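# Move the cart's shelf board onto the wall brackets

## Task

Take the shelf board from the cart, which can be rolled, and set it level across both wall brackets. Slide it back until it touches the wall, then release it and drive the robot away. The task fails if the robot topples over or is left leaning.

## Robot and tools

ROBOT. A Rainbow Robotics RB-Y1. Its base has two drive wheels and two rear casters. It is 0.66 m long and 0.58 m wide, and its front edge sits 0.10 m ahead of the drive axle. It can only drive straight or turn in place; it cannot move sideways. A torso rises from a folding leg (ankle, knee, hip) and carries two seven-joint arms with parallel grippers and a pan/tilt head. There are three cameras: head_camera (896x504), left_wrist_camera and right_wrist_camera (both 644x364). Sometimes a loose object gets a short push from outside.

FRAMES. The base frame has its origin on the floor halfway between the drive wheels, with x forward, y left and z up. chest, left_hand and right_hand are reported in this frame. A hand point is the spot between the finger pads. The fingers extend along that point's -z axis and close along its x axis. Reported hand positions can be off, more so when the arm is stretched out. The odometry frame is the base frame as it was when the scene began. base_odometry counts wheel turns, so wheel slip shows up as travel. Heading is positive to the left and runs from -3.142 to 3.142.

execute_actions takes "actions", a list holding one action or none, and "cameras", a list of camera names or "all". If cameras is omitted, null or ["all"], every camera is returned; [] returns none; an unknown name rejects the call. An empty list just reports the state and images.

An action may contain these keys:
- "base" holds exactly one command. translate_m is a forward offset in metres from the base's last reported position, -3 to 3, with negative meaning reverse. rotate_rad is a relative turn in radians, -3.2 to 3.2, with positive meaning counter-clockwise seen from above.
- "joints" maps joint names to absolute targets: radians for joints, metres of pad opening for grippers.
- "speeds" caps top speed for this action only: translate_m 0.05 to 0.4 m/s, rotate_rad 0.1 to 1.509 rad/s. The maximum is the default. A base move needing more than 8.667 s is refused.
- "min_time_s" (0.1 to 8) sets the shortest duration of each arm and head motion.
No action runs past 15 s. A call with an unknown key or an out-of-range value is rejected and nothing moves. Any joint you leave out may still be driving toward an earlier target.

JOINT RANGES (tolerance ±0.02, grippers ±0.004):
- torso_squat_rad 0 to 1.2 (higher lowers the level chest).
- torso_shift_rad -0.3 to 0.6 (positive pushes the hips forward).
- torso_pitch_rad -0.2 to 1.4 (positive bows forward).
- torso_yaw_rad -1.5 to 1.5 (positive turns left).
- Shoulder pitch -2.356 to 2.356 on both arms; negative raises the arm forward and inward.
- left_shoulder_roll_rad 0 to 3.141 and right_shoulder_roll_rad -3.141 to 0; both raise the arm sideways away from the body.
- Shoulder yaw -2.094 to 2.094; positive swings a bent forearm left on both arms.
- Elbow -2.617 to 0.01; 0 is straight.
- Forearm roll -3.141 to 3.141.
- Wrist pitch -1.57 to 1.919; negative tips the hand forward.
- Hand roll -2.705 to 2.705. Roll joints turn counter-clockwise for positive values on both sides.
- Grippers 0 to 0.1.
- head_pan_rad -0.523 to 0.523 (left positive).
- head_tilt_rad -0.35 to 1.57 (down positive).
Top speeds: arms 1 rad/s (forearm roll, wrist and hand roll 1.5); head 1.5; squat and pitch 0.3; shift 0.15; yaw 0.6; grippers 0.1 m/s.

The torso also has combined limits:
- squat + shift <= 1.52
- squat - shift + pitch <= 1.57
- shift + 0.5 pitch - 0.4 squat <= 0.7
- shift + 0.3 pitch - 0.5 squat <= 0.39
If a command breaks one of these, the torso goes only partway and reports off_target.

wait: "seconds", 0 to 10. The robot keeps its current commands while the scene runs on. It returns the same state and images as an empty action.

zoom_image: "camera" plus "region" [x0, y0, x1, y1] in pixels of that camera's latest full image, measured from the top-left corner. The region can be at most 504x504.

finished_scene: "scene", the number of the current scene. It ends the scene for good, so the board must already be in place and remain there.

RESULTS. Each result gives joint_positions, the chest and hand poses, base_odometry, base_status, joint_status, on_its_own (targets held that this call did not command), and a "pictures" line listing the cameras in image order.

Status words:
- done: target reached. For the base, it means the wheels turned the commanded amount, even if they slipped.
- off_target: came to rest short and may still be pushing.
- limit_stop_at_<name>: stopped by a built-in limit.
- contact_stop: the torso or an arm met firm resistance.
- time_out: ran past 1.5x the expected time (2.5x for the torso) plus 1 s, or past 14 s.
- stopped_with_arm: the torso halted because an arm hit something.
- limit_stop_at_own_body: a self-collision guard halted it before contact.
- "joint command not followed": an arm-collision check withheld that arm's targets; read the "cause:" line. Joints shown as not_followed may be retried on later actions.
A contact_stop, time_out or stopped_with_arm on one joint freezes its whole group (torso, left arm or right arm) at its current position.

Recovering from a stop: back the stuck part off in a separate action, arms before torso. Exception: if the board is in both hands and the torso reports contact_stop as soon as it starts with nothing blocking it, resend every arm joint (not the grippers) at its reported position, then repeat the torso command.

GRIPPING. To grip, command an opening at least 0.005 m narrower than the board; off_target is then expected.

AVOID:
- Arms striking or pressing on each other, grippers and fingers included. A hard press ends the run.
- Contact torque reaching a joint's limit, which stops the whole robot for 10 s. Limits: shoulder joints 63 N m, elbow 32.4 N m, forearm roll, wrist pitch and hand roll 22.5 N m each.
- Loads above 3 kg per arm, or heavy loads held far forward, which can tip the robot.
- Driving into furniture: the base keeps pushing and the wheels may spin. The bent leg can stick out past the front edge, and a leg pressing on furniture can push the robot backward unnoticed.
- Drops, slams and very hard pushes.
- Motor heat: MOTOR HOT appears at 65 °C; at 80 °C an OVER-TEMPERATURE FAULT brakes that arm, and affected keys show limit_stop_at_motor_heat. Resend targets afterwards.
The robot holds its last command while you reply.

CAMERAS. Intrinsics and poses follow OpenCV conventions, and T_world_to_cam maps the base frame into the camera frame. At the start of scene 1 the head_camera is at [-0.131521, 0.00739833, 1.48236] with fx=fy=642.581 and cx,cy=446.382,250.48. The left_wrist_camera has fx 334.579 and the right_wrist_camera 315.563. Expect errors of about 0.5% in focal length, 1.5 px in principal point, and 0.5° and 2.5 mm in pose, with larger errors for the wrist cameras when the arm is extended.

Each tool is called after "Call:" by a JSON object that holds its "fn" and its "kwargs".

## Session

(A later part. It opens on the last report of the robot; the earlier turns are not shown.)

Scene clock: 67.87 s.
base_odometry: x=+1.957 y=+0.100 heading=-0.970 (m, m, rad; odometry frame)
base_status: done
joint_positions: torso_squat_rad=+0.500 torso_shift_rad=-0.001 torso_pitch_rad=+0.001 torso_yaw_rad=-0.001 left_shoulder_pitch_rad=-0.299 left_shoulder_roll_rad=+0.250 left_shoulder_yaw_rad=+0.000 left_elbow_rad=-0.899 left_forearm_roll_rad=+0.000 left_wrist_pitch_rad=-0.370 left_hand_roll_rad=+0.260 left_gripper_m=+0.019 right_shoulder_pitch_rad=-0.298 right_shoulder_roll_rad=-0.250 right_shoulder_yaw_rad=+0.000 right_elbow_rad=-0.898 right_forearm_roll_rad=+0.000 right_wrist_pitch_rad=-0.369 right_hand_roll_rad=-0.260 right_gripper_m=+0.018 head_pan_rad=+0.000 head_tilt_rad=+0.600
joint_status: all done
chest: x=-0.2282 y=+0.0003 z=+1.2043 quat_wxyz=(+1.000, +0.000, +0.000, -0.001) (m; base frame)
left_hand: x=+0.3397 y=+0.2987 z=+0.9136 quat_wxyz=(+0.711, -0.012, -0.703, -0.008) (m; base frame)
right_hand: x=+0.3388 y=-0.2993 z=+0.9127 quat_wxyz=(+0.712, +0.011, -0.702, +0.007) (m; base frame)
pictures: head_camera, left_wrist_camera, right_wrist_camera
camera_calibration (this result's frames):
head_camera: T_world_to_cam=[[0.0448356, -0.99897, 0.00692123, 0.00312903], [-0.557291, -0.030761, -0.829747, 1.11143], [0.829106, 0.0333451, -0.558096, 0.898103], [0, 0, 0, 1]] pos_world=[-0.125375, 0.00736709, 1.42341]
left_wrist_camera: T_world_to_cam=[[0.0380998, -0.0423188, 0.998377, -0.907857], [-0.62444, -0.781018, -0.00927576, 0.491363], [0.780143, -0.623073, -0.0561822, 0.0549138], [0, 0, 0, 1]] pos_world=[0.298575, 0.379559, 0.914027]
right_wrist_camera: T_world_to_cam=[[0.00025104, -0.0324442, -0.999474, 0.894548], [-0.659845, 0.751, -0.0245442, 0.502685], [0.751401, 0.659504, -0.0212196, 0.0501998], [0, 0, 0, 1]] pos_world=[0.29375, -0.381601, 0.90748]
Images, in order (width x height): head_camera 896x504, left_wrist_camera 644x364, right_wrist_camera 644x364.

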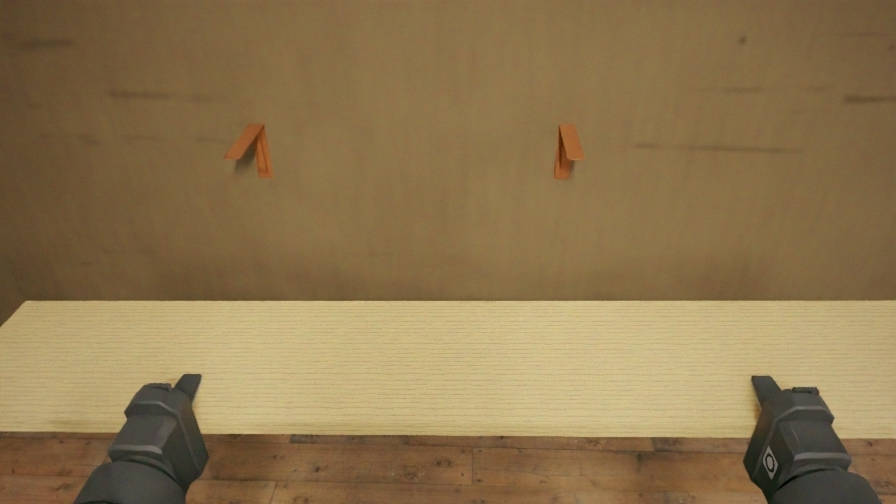

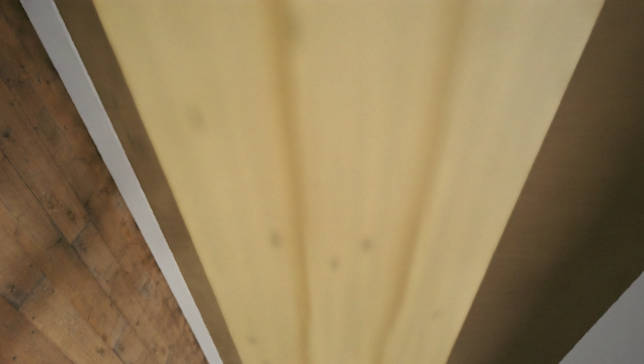

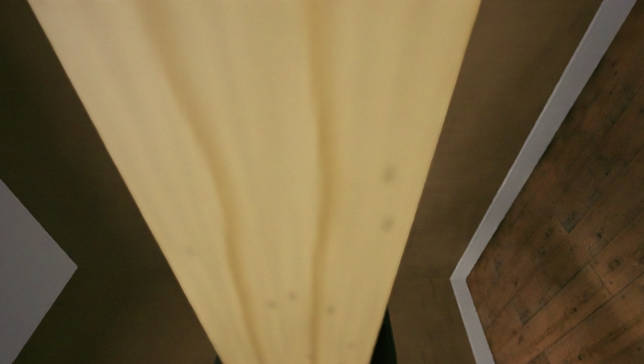

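Call:
{"fn": "execute_actions", "kwargs": {"actions": [{"base":{"rotate_rad":0.4}}], "cameras": []}}

Call:
{"fn": "execute_actions", "kwargs": {"actions": [{"base":{"translate_m":0.36}}], "cameras": []}}

Call:
{"fn": "execute_actions", "kwargs": {"actions": [{"base":{"rotate_rad":-0.4}}], "cameras": ["head_camera"]}}

Call:
{"fn": "execute_actions", "kwargs": {"actions": [{"base":{"translate_m":0.25},"speeds":{"translate_m":0.1}}]}}

Scene clock: 70.40 s.
base_odometry: x=+1.957 y=+0.100 heading=-0.573 (m, m, rad; odometry frame)
base_status: done
joint_positions: torso_squat_rad=+0.500 torso_shift_rad=-0.001 torso_pitch_rad=+0.001 torso_yaw_rad=-0.001 left_shoulder_pitch_rad=-0.299 left_shoulder_roll_rad=+0.250 left_shoulder_yaw_rad=+0.000 left_elbow_rad=-0.899 left_forearm_roll_rad=+0.000 left_wrist_pitch_rad=-0.370 left_hand_roll_rad=+0.260 left_gripper_m=+0.019 right_shoulder_pitch_rad=-0.298 right_shoulder_roll_rad=-0.250 right_shoulder_yaw_rad=+0.000 right_elbow_rad=-0.898 right_forearm_roll_rad=+0.000 right_wrist_pitch_rad=-0.369 right_hand_roll_rad=-0.260 right_gripper_m=+0.018 head_pan_rad=+0.000 head_tilt_rad=+0.600
joint_status: not commanded
chest: x=-0.2282 y=+0.0003 z=+1.2043 quat_wxyz=(+1.000, +0.000, +0.000, -0.001) (m; base frame)
left_hand: x=+0.3398 y=+0.2987 z=+0.9136 quat_wxyz=(+0.711, -0.012, -0.703, -0.008) (m; base frame)
right_hand: x=+0.3388 y=-0.2993 z=+0.9127 quat_wxyz=(+0.712, +0.011, -0.702, +0.007) (m; base frame)
pictures: none
No camera images: the call's "cameras" was empty. Leave "cameras" out to get every camera's image.

Scene clock: 73.03 s.
base_odometry: x=+2.259 y=-0.095 heading=-0.572 (m, m, rad; odometry frame)
base_status: done
joint_positions: torso_squat_rad=+0.500 torso_shift_rad=-0.001 torso_pitch_rad=+0.001 torso_yaw_rad=-0.001 left_shoulder_pitch_rad=-0.299 left_shoulder_roll_rad=+0.250 left_shoulder_yaw_rad=+0.000 left_elbow_rad=-0.899 left_forearm_roll_rad=+0.000 left_wrist_pitch_rad=-0.370 left_hand_roll_rad=+0.260 left_gripper_m=+0.019 right_shoulder_pitch_rad=-0.298 right_shoulder_roll_rad=-0.250 right_shoulder_yaw_rad=+0.000 right_elbow_rad=-0.898 right_forearm_roll_rad=+0.000 right_wrist_pitch_rad=-0.369 right_hand_roll_rad=-0.260 right_gripper_m=+0.018 head_pan_rad=+0.000 head_tilt_rad=+0.600
joint_status: not commanded
chest: x=-0.2282 y=+0.0003 z=+1.2043 quat_wxyz=(+1.000, +0.000, +0.000, -0.001) (m; base frame)
left_hand: x=+0.3397 y=+0.2987 z=+0.9136 quat_wxyz=(+0.711, -0.012, -0.703, -0.008) (m; base frame)
right_hand: x=+0.3388 y=-0.2993 z=+0.9127 quat_wxyz=(+0.712, +0.011, -0.702, +0.007) (m; base frame)
pictures: none
No camera images: the call's "cameras" was empty. Leave "cameras" out to get every camera's image.

Scene clock: 75.20 s.
base_odometry: x=+2.259 y=-0.095 heading=-0.971 (m, m, rad; odometry frame)
base_status: done
joint_positions: torso_squat_rad=+0.500 torso_shift_rad=-0.001 torso_pitch_rad=+0.001 torso_yaw_rad=-0.001 left_shoulder_pitch_rad=-0.299 left_shoulder_roll_rad=+0.250 left_shoulder_yaw_rad=+0.000 left_elbow_rad=-0.899 left_forearm_roll_rad=+0.000 left_wrist_pitch_rad=-0.370 left_hand_roll_rad=+0.260 left_gripper_m=+0.019 right_shoulder_pitch_rad=-0.298 right_shoulder_roll_rad=-0.250 right_shoulder_yaw_rad=+0.000 right_elbow_rad=-0.898 right_forearm_roll_rad=+0.000 right_wrist_pitch_rad=-0.369 right_hand_roll_rad=-0.260 right_gripper_m=+0.018 head_pan_rad=+0.000 head_tilt_rad=+0.600
joint_status: not commanded
chest: x=-0.2282 y=+0.0004 z=+1.2043 quat_wxyz=(+1.000, +0.000, +0.000, -0.001) (m; base frame)
left_hand: x=+0.3397 y=+0.2987 z=+0.9136 quat_wxyz=(+0.711, -0.012, -0.703, -0.008) (m; base frame)
right_hand: x=+0.3388 y=-0.2993 z=+0.9127 quat_wxyz=(+0.712, +0.011, -0.702, +0.007) (m; base frame)
pictures: head_camera
camera_calibration (this result's frames):
head_camera: T_world_to_cam=[[0.0448399, -0.99897, 0.00693505, 0.00312057], [-0.557274, -0.0307742, -0.829758, 1.11143], [0.829117, 0.0333415, -0.55808, 0.898095], [0, 0, 0, 1]] pos_world=[-0.125392, 0.00737702, 1.42341]
Images, in order (width x height): head_camera 896x504.

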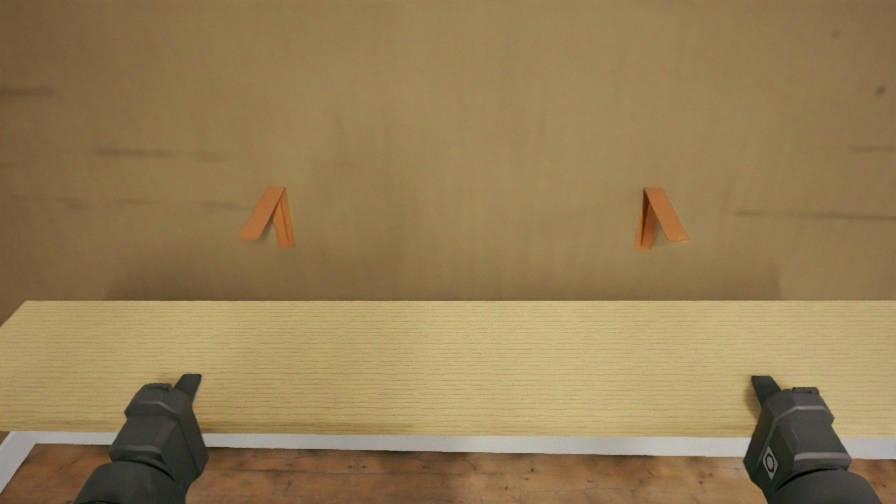

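Scene clock: 78.40 s.
base_odometry: x=+2.400 y=-0.302 heading=-0.972 (m, m, rad; odometry frame)
base_status: done
joint_positions: torso_squat_rad=+0.500 torso_shift_rad=-0.001 torso_pitch_rad=+0.001 torso_yaw_rad=-0.001 left_shoulder_pitch_rad=-0.299 left_shoulder_roll_rad=+0.250 left_shoulder_yaw_rad=+0.000 left_elbow_rad=-0.899 left_forearm_roll_rad=+0.000 left_wrist_pitch_rad=-0.370 left_hand_roll_rad=+0.260 left_gripper_m=+0.019 right_shoulder_pitch_rad=-0.298 right_shoulder_roll_rad=-0.250 right_shoulder_yaw_rad=+0.000 right_elbow_rad=-0.898 right_forearm_roll_rad=+0.000 right_wrist_pitch_rad=-0.369 right_hand_roll_rad=-0.260 right_gripper_m=+0.018 head_pan_rad=+0.000 head_tilt_rad=+0.600
joint_status: not commanded
chest: x=-0.2282 y=+0.0004 z=+1.2043 quat_wxyz=(+1.000, +0.000, +0.000, -0.001) (m; base frame)
left_hand: x=+0.3398 y=+0.2987 z=+0.9136 quat_wxyz=(+0.711, -0.012, -0.703, -0.008) (m; base frame)
right_hand: x=+0.3388 y=-0.2993 z=+0.9127 quat_wxyz=(+0.712, +0.011, -0.702, +0.007) (m; base frame)
pictures: head_camera, left_wrist_camera, right_wrist_camera
camera_calibration (this result's frames):
head_camera: T_world_to_cam=[[0.04484, -0.99897, 0.00693392, 0.00312064], [-0.557294, -0.0307742, -0.829745, 1.11143], [0.829103, 0.0333415, -0.5581, 0.898093], [0, 0, 0, 1]] pos_world=[-0.125358, 0.00737699, 1.42341]
left_wrist_camera: T_world_to_cam=[[0.0380774, -0.0423076, 0.998379, -0.907863], [-0.624444, -0.781015, -0.00928072, 0.491383], [0.780141, -0.623078, -0.0561578, 0.0548769], [0, 0, 0, 1]] pos_world=[0.298598, 0.37956, 0.914033]
right_wrist_camera: T_world_to_cam=[[0.000278549, -0.0324642, -0.999473, 0.89455], [-0.659839, 0.751005, -0.0245775, 0.502735], [0.751407, 0.659498, -0.021212, 0.0501747], [0, 0, 0, 1]] pos_world=[0.293773, -0.381605, 0.907499]
Images, in order (width x height): head_camera 896x504, left_wrist_camera 644x364, right_wrist_camera 644x364.

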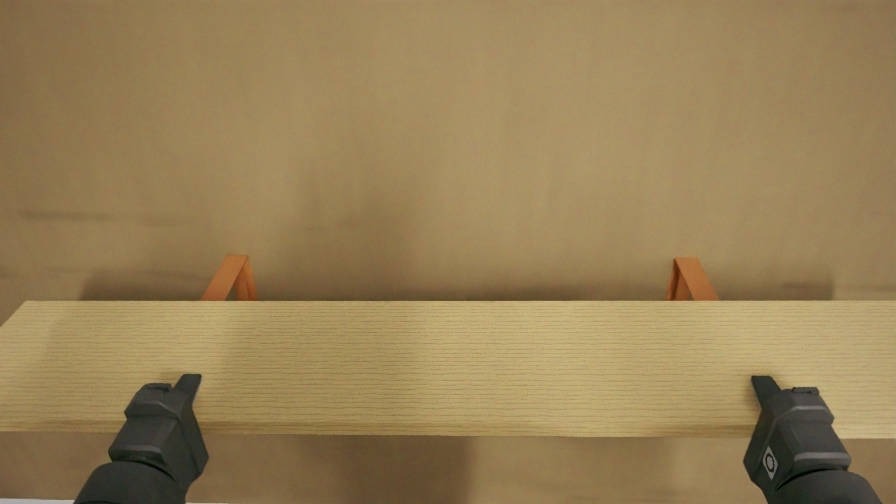

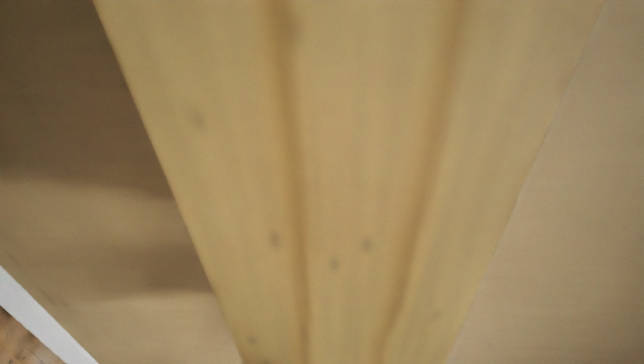

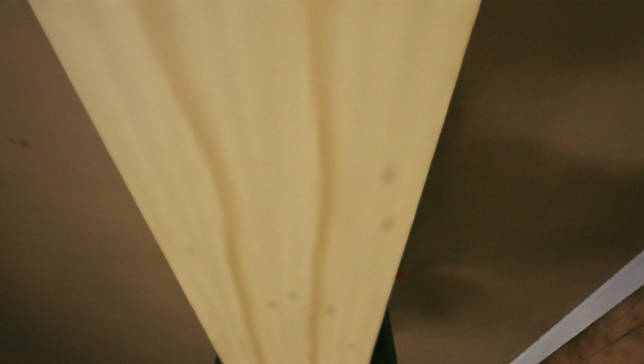

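Call:
{"fn": "execute_actions", "kwargs": {"actions": [{"base":{"translate_m":0.19},"speeds":{"translate_m":0.08}}], "cameras": []}}

Call:
{"fn": "execute_actions", "kwargs": {"actions": [{"joints":{"torso_squat_rad":0.68}}]}}

Scene clock: 81.50 s.
base_odometry: x=+2.507 y=-0.459 heading=-0.973 (m, m, rad; odometry frame)
base_status: done
joint_positions: torso_squat_rad=+0.500 torso_shift_rad=-0.001 torso_pitch_rad=+0.001 torso_yaw_rad=-0.001 left_shoulder_pitch_rad=-0.299 left_shoulder_roll_rad=+0.250 left_shoulder_yaw_rad=+0.000 left_elbow_rad=-0.899 left_forearm_roll_rad=+0.000 left_wrist_pitch_rad=-0.370 left_hand_roll_rad=+0.260 left_gripper_m=+0.019 right_shoulder_pitch_rad=-0.298 right_shoulder_roll_rad=-0.250 right_shoulder_yaw_rad=+0.000 right_elbow_rad=-0.898 right_forearm_roll_rad=+0.000 right_wrist_pitch_rad=-0.369 right_hand_roll_rad=-0.260 right_gripper_m=+0.018 head_pan_rad=+0.000 head_tilt_rad=+0.600
joint_status: not commanded
chest: x=-0.2281 y=+0.0004 z=+1.2043 quat_wxyz=(+1.000, +0.000, +0.000, -0.001) (m; base frame)
left_hand: x=+0.3398 y=+0.2987 z=+0.9136 quat_wxyz=(+0.711, -0.012, -0.703, -0.008) (m; base frame)
right_hand: x=+0.3388 y=-0.2993 z=+0.9127 quat_wxyz=(+0.712, +0.011, -0.702, +0.007) (m; base frame)
pictures: none
No camera images: the call's "cameras" was empty. Leave "cameras" out to get every camera's image.

Scene clock: 82.90 s.
base_odometry: x=+2.507 y=-0.459 heading=-0.973 (m, m, rad; odometry frame)
base_status: not commanded
joint_positions: torso_squat_rad=+0.680 torso_shift_rad=-0.001 torso_pitch_rad=+0.000 torso_yaw_rad=-0.001 left_shoulder_pitch_rad=-0.299 left_shoulder_roll_rad=+0.250 left_shoulder_yaw_rad=+0.000 left_elbow_rad=-0.899 left_forearm_roll_rad=+0.000 left_wrist_pitch_rad=-0.370 left_hand_roll_rad=+0.260 left_gripper_m=+0.019 right_shoulder_pitch_rad=-0.298 right_shoulder_roll_rad=-0.250 right_shoulder_yaw_rad=+0.000 right_elbow_rad=-0.898 right_forearm_roll_rad=+0.000 right_wrist_pitch_rad=-0.369 right_hand_roll_rad=-0.260 right_gripper_m=+0.018 head_pan_rad=+0.000 head_tilt_rad=+0.600
joint_status: all done
chest: x=-0.2283 y=+0.0003 z=+1.1342 quat_wxyz=(+1.000, +0.000, +0.000, -0.001) (m; base frame)
left_hand: x=+0.3397 y=+0.2987 z=+0.8437 quat_wxyz=(+0.711, -0.012, -0.703, -0.008) (m; base frame)
right_hand: x=+0.3388 y=-0.2993 z=+0.8429 quat_wxyz=(+0.712, +0.011, -0.702, +0.007) (m; base frame)
pictures: head_camera, left_wrist_camera, right_wrist_camera
camera_calibration (this result's frames):
head_camera: T_world_to_cam=[[0.0448381, -0.99897, 0.00694663, 0.00355966], [-0.557059, -0.0307742, -0.829902, 1.05351], [0.829261, 0.0333416, -0.557865, 0.858857], [0, 0, 0, 1]] pos_world=[-0.125507, 0.00734143, 1.35342]
left_wrist_camera: T_world_to_cam=[[0.0378465, -0.0423073, 0.998388, -0.838017], [-0.624434, -0.78102, -0.00942541, 0.490815], [0.78016, -0.623071, -0.055977, 0.0507922], [0, 0, 0, 1]] pos_world=[0.298571, 0.379529, 0.844135]
right_wrist_camera: T_world_to_cam=[[0.000533992, -0.0324644, -0.999473, 0.824624], [-0.659832, 0.751005, -0.0247463, 0.501173], [0.751413, 0.659498, -0.02102, 0.0485648], [0, 0, 0, 1]] pos_world=[0.293758, -0.381641, 0.837612]
Images, in order (width x height): head_camera 896x504, left_wrist_camera 644x364, right_wrist_camera 644x364.

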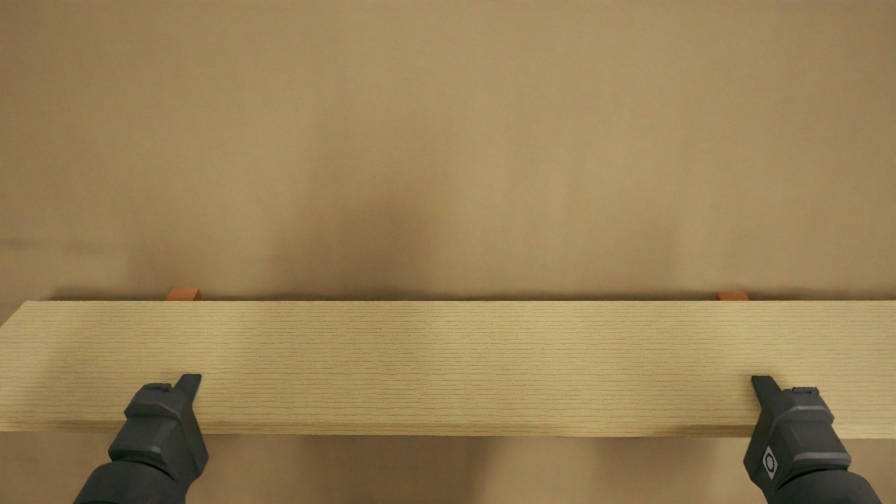

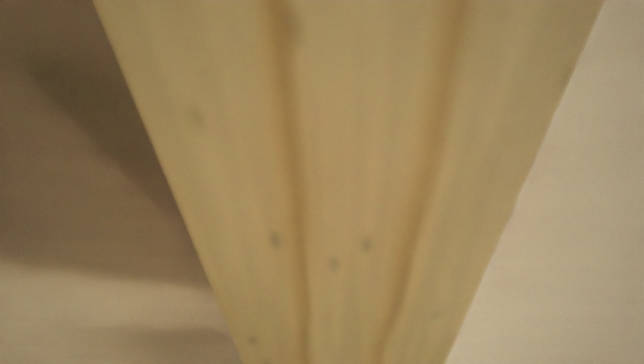

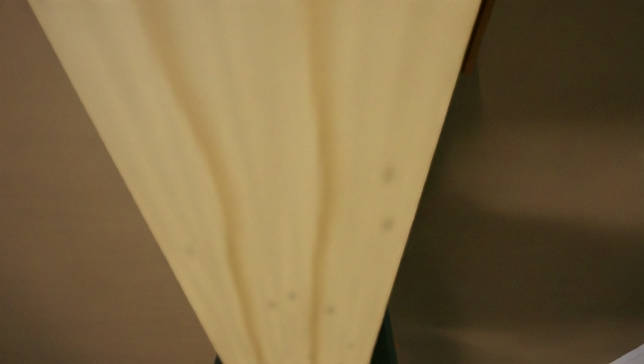

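Call:
{"fn": "execute_actions", "kwargs": {"actions": [{"joints":{"left_gripper_m":0.1,"right_gripper_m":0.1,"torso_squat_rad":0.705}}], "cameras": ["head_camera"]}}

Call:
{"fn": "execute_actions", "kwargs": {"actions": [{"base":{"translate_m":0.055},"speeds":{"translate_m":0.05}}]}}

Call:
{"fn": "execute_actions", "kwargs": {"actions": [{"base":{"translate_m":-0.6}}]}}

Scene clock: 84.47 s.
base_odometry: x=+2.507 y=-0.459 heading=-0.973 (m, m, rad; odometry frame)
base_status: not commanded
joint_positions: torso_squat_rad=+0.705 torso_shift_rad=-0.001 torso_pitch_rad=+0.000 torso_yaw_rad=-0.001 left_shoulder_pitch_rad=-0.299 left_shoulder_roll_rad=+0.250 left_shoulder_yaw_rad=+0.000 left_elbow_rad=-0.900 left_forearm_roll_rad=+0.000 left_wrist_pitch_rad=-0.370 left_hand_roll_rad=+0.260 left_gripper_m=+0.100 right_shoulder_pitch_rad=-0.299 right_shoulder_roll_rad=-0.250 right_shoulder_yaw_rad=+0.000 right_elbow_rad=-0.899 right_forearm_roll_rad=+0.000 right_wrist_pitch_rad=-0.370 right_hand_roll_rad=-0.260 right_gripper_m=+0.099 head_pan_rad=+0.000 head_tilt_rad=+0.600
joint_status: all done
chest: x=-0.2284 y=+0.0003 z=+1.1231 quat_wxyz=(+1.000, +0.000, +0.000, -0.001) (m; base frame)
left_hand: x=+0.3400 y=+0.2985 z=+0.8334 quat_wxyz=(+0.711, -0.012, -0.703, -0.008) (m; base frame)
right_hand: x=+0.3390 y=-0.2991 z=+0.8328 quat_wxyz=(+0.711, +0.011, -0.703, +0.007) (m; base frame)
pictures: head_camera
camera_calibration (this result's frames):
head_camera: T_world_to_cam=[[0.0448354, -0.99897, 0.00692308, 0.00365275], [-0.556807, -0.030743, -0.830072, 1.0444], [0.829431, 0.0333618, -0.557613, 0.85251], [0, 0, 0, 1]] pos_world=[-0.125732, 0.00731569, 1.34227]
Images, in order (width x height): head_camera 896x504.

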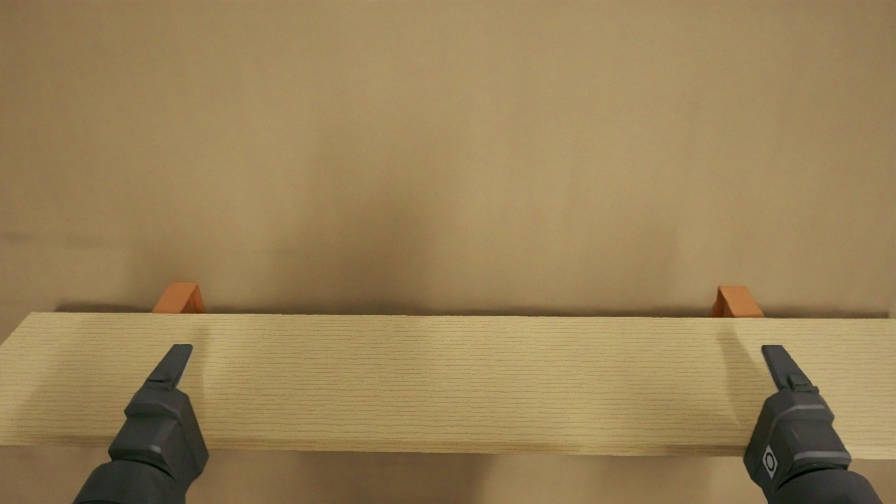

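Scene clock: 86.47 s.
base_odometry: x=+2.538 y=-0.504 heading=-0.974 (m, m, rad; odometry frame)
base_status: done
joint_positions: torso_squat_rad=+0.705 torso_shift_rad=-0.001 torso_pitch_rad=+0.000 torso_yaw_rad=-0.001 left_shoulder_pitch_rad=-0.299 left_shoulder_roll_rad=+0.250 left_shoulder_yaw_rad=+0.000 left_elbow_rad=-0.900 left_forearm_roll_rad=+0.000 left_wrist_pitch_rad=-0.370 left_hand_roll_rad=+0.260 left_gripper_m=+0.100 right_shoulder_pitch_rad=-0.300 right_shoulder_roll_rad=-0.250 right_shoulder_yaw_rad=+0.000 right_elbow_rad=-0.900 right_forearm_roll_rad=+0.000 right_wrist_pitch_rad=-0.370 right_hand_roll_rad=-0.260 right_gripper_m=+0.099 head_pan_rad=+0.000 head_tilt_rad=+0.600
joint_status: not commanded
chest: x=-0.2286 y=+0.0003 z=+1.1231 quat_wxyz=(+1.000, +0.000, +0.000, -0.001) (m; base frame)
left_hand: x=+0.3400 y=+0.2985 z=+0.8336 quat_wxyz=(+0.711, -0.012, -0.703, -0.008) (m; base frame)
right_hand: x=+0.3394 y=-0.2990 z=+0.8337 quat_wxyz=(+0.711, +0.011, -0.703, +0.007) (m; base frame)
pictures: head_camera, left_wrist_camera, right_wrist_camera
camera_calibration (this result's frames):
head_camera: T_world_to_cam=[[0.0448337, -0.99897, 0.00693504, 0.00364487], [-0.556583, -0.0307429, -0.830223, 1.04453], [0.829581, 0.033362, -0.557388, 0.852393], [0, 0, 0, 1]] pos_world=[-0.125922, 0.00731565, 1.34228]
left_wrist_camera: T_world_to_cam=[[0.0355222, -0.0423611, 0.998471, -0.827245], [-0.624771, -0.780732, -0.0108961, 0.491964], [0.779999, -0.623429, -0.0541993, 0.048618], [0, 0, 0, 1]] pos_world=[0.298829, 0.379359, 0.833975]
right_wrist_camera: T_world_to_cam=[[0.00511398, -0.0322324, -0.999467, 0.814025], [-0.660338, 0.750462, -0.0275809, 0.503472], [0.750951, 0.660127, -0.0174464, 0.0450312], [0, 0, 0, 1]] pos_world=[0.294482, -0.381325, 0.828263]
Images, in order (width x height): head_camera 896x504, left_wrist_camera 644x364, right_wrist_camera 644x364.

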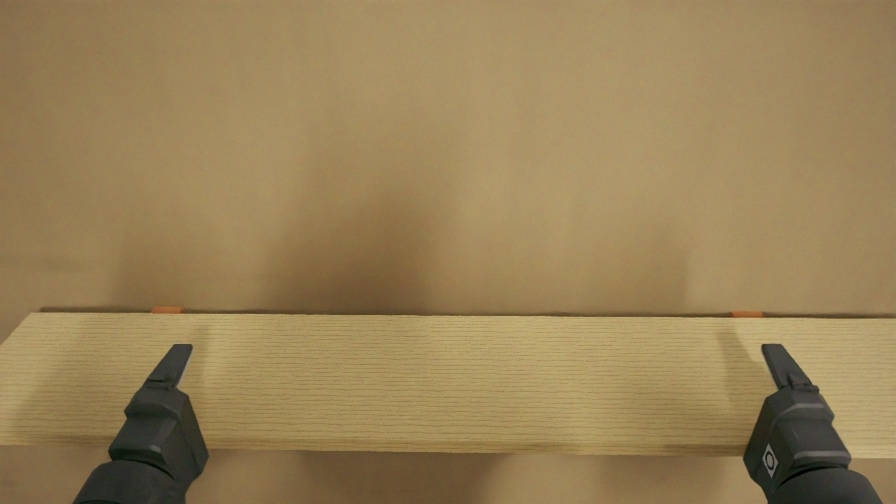

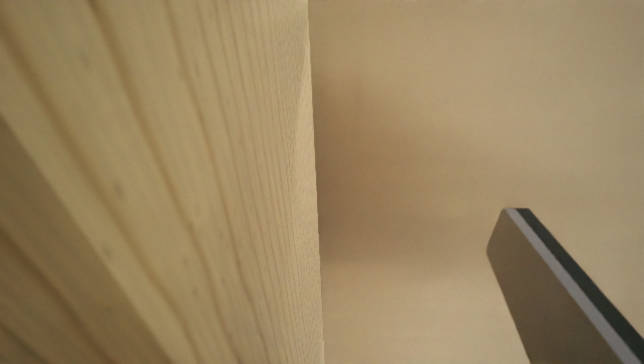

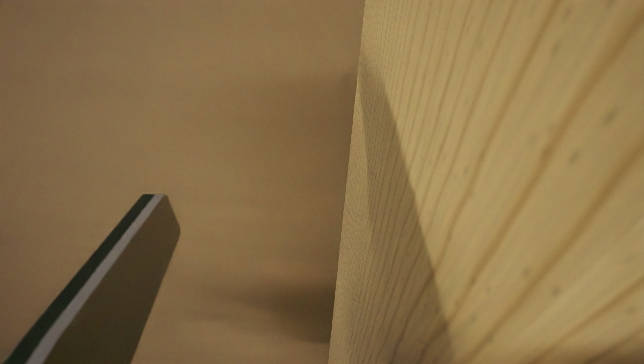

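Scene clock: 89.97 s.
base_odometry: x=+2.201 y=-0.008 heading=-0.975 (m, m, rad; odometry frame)
base_status: done
joint_positions: torso_squat_rad=+0.705 torso_shift_rad=-0.001 torso_pitch_rad=+0.000 torso_yaw_rad=-0.001 left_shoulder_pitch_rad=-0.300 left_shoulder_roll_rad=+0.250 left_shoulder_yaw_rad=+0.000 left_elbow_rad=-0.900 left_forearm_roll_rad=+0.000 left_wrist_pitch_rad=-0.370 left_hand_roll_rad=+0.260 left_gripper_m=+0.100 right_shoulder_pitch_rad=-0.300 right_shoulder_roll_rad=-0.250 right_shoulder_yaw_rad=+0.000 right_elbow_rad=-0.900 right_forearm_roll_rad=+0.000 right_wrist_pitch_rad=-0.370 right_hand_roll_rad=-0.260 right_gripper_m=+0.099 head_pan_rad=+0.000 head_tilt_rad=+0.600
joint_status: not commanded
chest: x=-0.2286 y=+0.0003 z=+1.1231 quat_wxyz=(+1.000, +0.000, +0.000, -0.001) (m; base frame)
left_hand: x=+0.3401 y=+0.2984 z=+0.8339 quat_wxyz=(+0.710, -0.012, -0.704, -0.008) (m; base frame)
right_hand: x=+0.3395 y=-0.2989 z=+0.8340 quat_wxyz=(+0.710, +0.011, -0.704, +0.008) (m; base frame)
pictures: head_camera, left_wrist_camera, right_wrist_camera
camera_calibration (this result's frames):
head_camera: T_world_to_cam=[[0.0448289, -0.998971, 0.00694033, 0.00363972], [-0.556522, -0.0307422, -0.830264, 1.04458], [0.829623, 0.0333574, -0.557327, 0.852355], [0, 0, 0, 1]] pos_world=[-0.125967, 0.00731621, 1.34229]
left_wrist_camera: T_world_to_cam=[[0.0349602, -0.0424067, 0.998489, -0.827368], [-0.624886, -0.780634, -0.0112751, 0.492339], [0.779933, -0.623548, -0.0537905, 0.0481843], [0, 0, 0, 1]] pos_world=[0.299, 0.379296, 0.834261]
right_wrist_camera: T_world_to_cam=[[0.00561669, -0.0322836, -0.999463, 0.814105], [-0.660395, 0.750398, -0.0279498, 0.503845], [0.750897, 0.660197, -0.0171052, 0.0446787], [0, 0, 0, 1]] pos_world=[0.294615, -0.381299, 0.828514]
Images, in order (width x height): head_camera 896x504, left_wrist_camera 644x364, right_wrist_camera 644x364.

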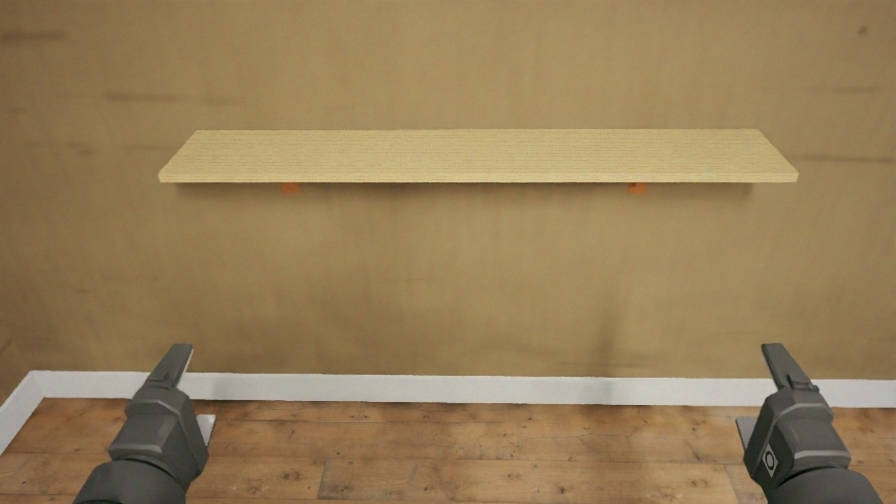

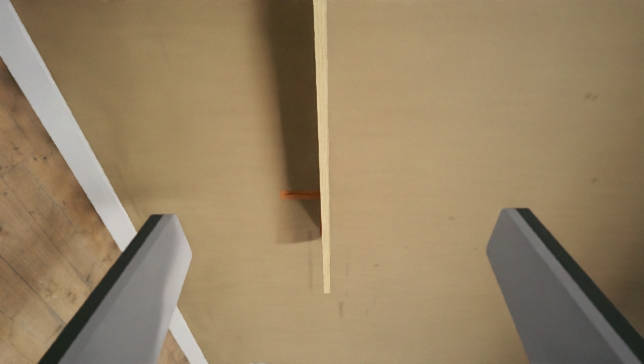

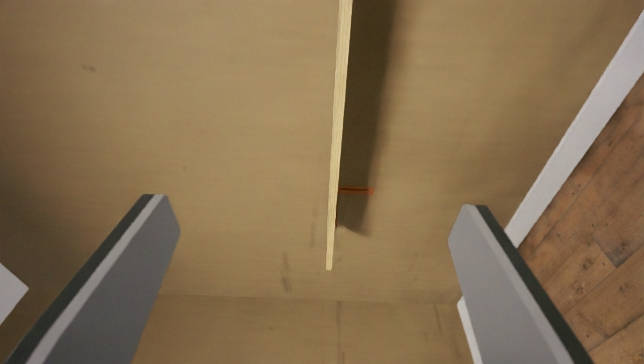

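A gap of about 3.5 cm to the wall remains, so I'll push again.

Call:
{"fn": "execute_actions", "kwargs": {"actions": [{"base":{"translate_m":0.64},"speeds":{"translate_m":0.1},"joints":{"torso_squat_rad":0.75}}], "cameras": ["head_camera"]}}

Call:
{"fn": "execute_actions", "kwargs": {"actions": [{"base":{"translate_m":-0.6}}], "cameras": ["head_camera"]}}

Call:
{"fn": "finished_scene", "kwargs": {"scene": 1}}

Scene clock: 97.13 s.
base_odometry: x=+2.559 y=-0.538 heading=-0.976 (m, m, rad; odometry frame)
base_status: done
joint_positions: torso_squat_rad=+0.750 torso_shift_rad=-0.002 torso_pitch_rad=-0.001 torso_yaw_rad=-0.001 left_shoulder_pitch_rad=-0.296 left_shoulder_roll_rad=+0.249 left_shoulder_yaw_rad=+0.000 left_elbow_rad=-0.900 left_forearm_roll_rad=+0.000 left_wrist_pitch_rad=-0.371 left_hand_roll_rad=+0.260 left_gripper_m=+0.100 right_shoulder_pitch_rad=-0.299 right_shoulder_roll_rad=-0.250 right_shoulder_yaw_rad=+0.000 right_elbow_rad=-0.900 right_forearm_roll_rad=+0.000 right_wrist_pitch_rad=-0.370 right_hand_roll_rad=-0.260 right_gripper_m=+0.099 head_pan_rad=+0.000 head_tilt_rad=+0.600
joint_status: all done
chest: x=-0.2293 y=+0.0002 z=+1.1020 quat_wxyz=(+1.000, +0.000, -0.001, +0.000) (m; base frame)
left_hand: x=+0.3383 y=+0.2986 z=+0.8116 quat_wxyz=(+0.711, -0.012, -0.703, -0.008) (m; base frame)
right_hand: x=+0.3386 y=-0.2992 z=+0.8127 quat_wxyz=(+0.711, +0.011, -0.703, +0.007) (m; base frame)
pictures: head_camera
camera_calibration (this result's frames):
head_camera: T_world_to_cam=[[0.0450744, -0.99896, 0.00685716, 0.00387087], [-0.555593, -0.0307725, -0.830885, 1.02761], [0.830232, 0.0336418, -0.556403, 0.840375], [0, 0, 0, 1]] pos_world=[-0.126948, 0.00721722, 1.32138]
Images, in order (width x height): head_camera 896x504.

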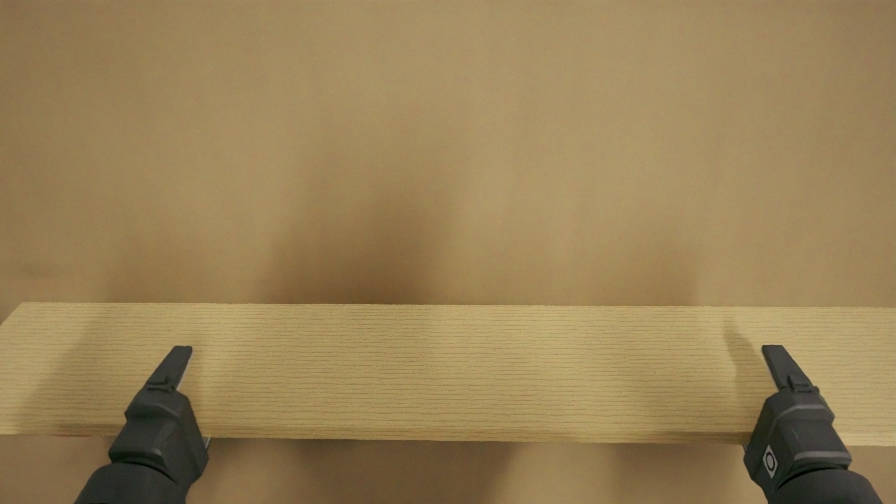

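Scene clock: 100.43 s.
base_odometry: x=+2.223 y=-0.040 heading=-0.979 (m, m, rad; odometry frame)
base_status: done
joint_positions: torso_squat_rad=+0.750 torso_shift_rad=-0.001 torso_pitch_rad=+0.000 torso_yaw_rad=-0.001 left_shoulder_pitch_rad=-0.300 left_shoulder_roll_rad=+0.250 left_shoulder_yaw_rad=+0.000 left_elbow_rad=-0.900 left_forearm_roll_rad=+0.000 left_wrist_pitch_rad=-0.370 left_hand_roll_rad=+0.260 left_gripper_m=+0.100 right_shoulder_pitch_rad=-0.300 right_shoulder_roll_rad=-0.250 right_shoulder_yaw_rad=+0.000 right_elbow_rad=-0.900 right_forearm_roll_rad=+0.000 right_wrist_pitch_rad=-0.370 right_hand_roll_rad=-0.260 right_gripper_m=+0.099 head_pan_rad=+0.000 head_tilt_rad=+0.600
joint_status: not commanded
chest: x=-0.2286 y=+0.0003 z=+1.1021 quat_wxyz=(+1.000, +0.000, +0.000, +0.000) (m; base frame)
left_hand: x=+0.3401 y=+0.2983 z=+0.8130 quat_wxyz=(+0.710, -0.012, -0.704, -0.008) (m; base frame)
right_hand: x=+0.3396 y=-0.2990 z=+0.8131 quat_wxyz=(+0.710, +0.011, -0.704, +0.008) (m; base frame)
pictures: head_camera
camera_calibration (this result's frames):
head_camera: T_world_to_cam=[[0.0448737, -0.998969, 0.00689949, 0.0037991], [-0.556486, -0.0307318, -0.830289, 1.02721], [0.829645, 0.0334187, -0.557291, 0.840649], [0, 0, 0, 1]] pos_world=[-0.125981, 0.00726995, 1.32134]
Images, in order (width x height): head_camera 896x504.

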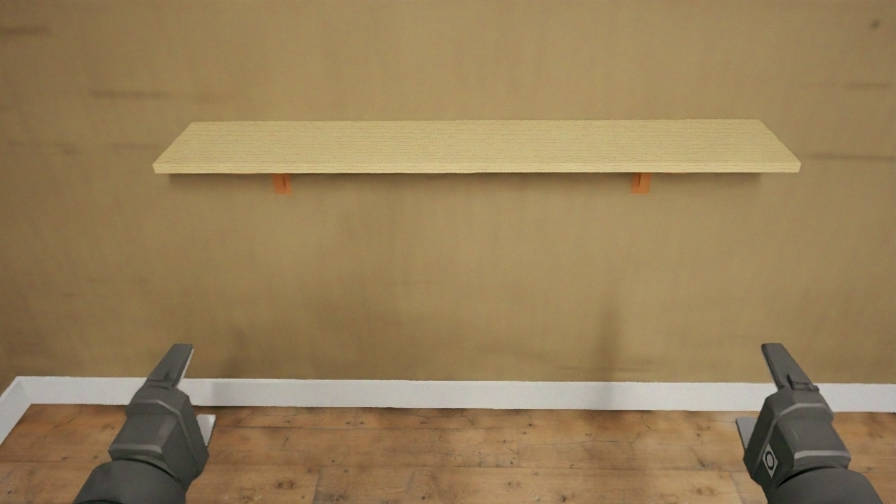

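The scene is finished: the task was done.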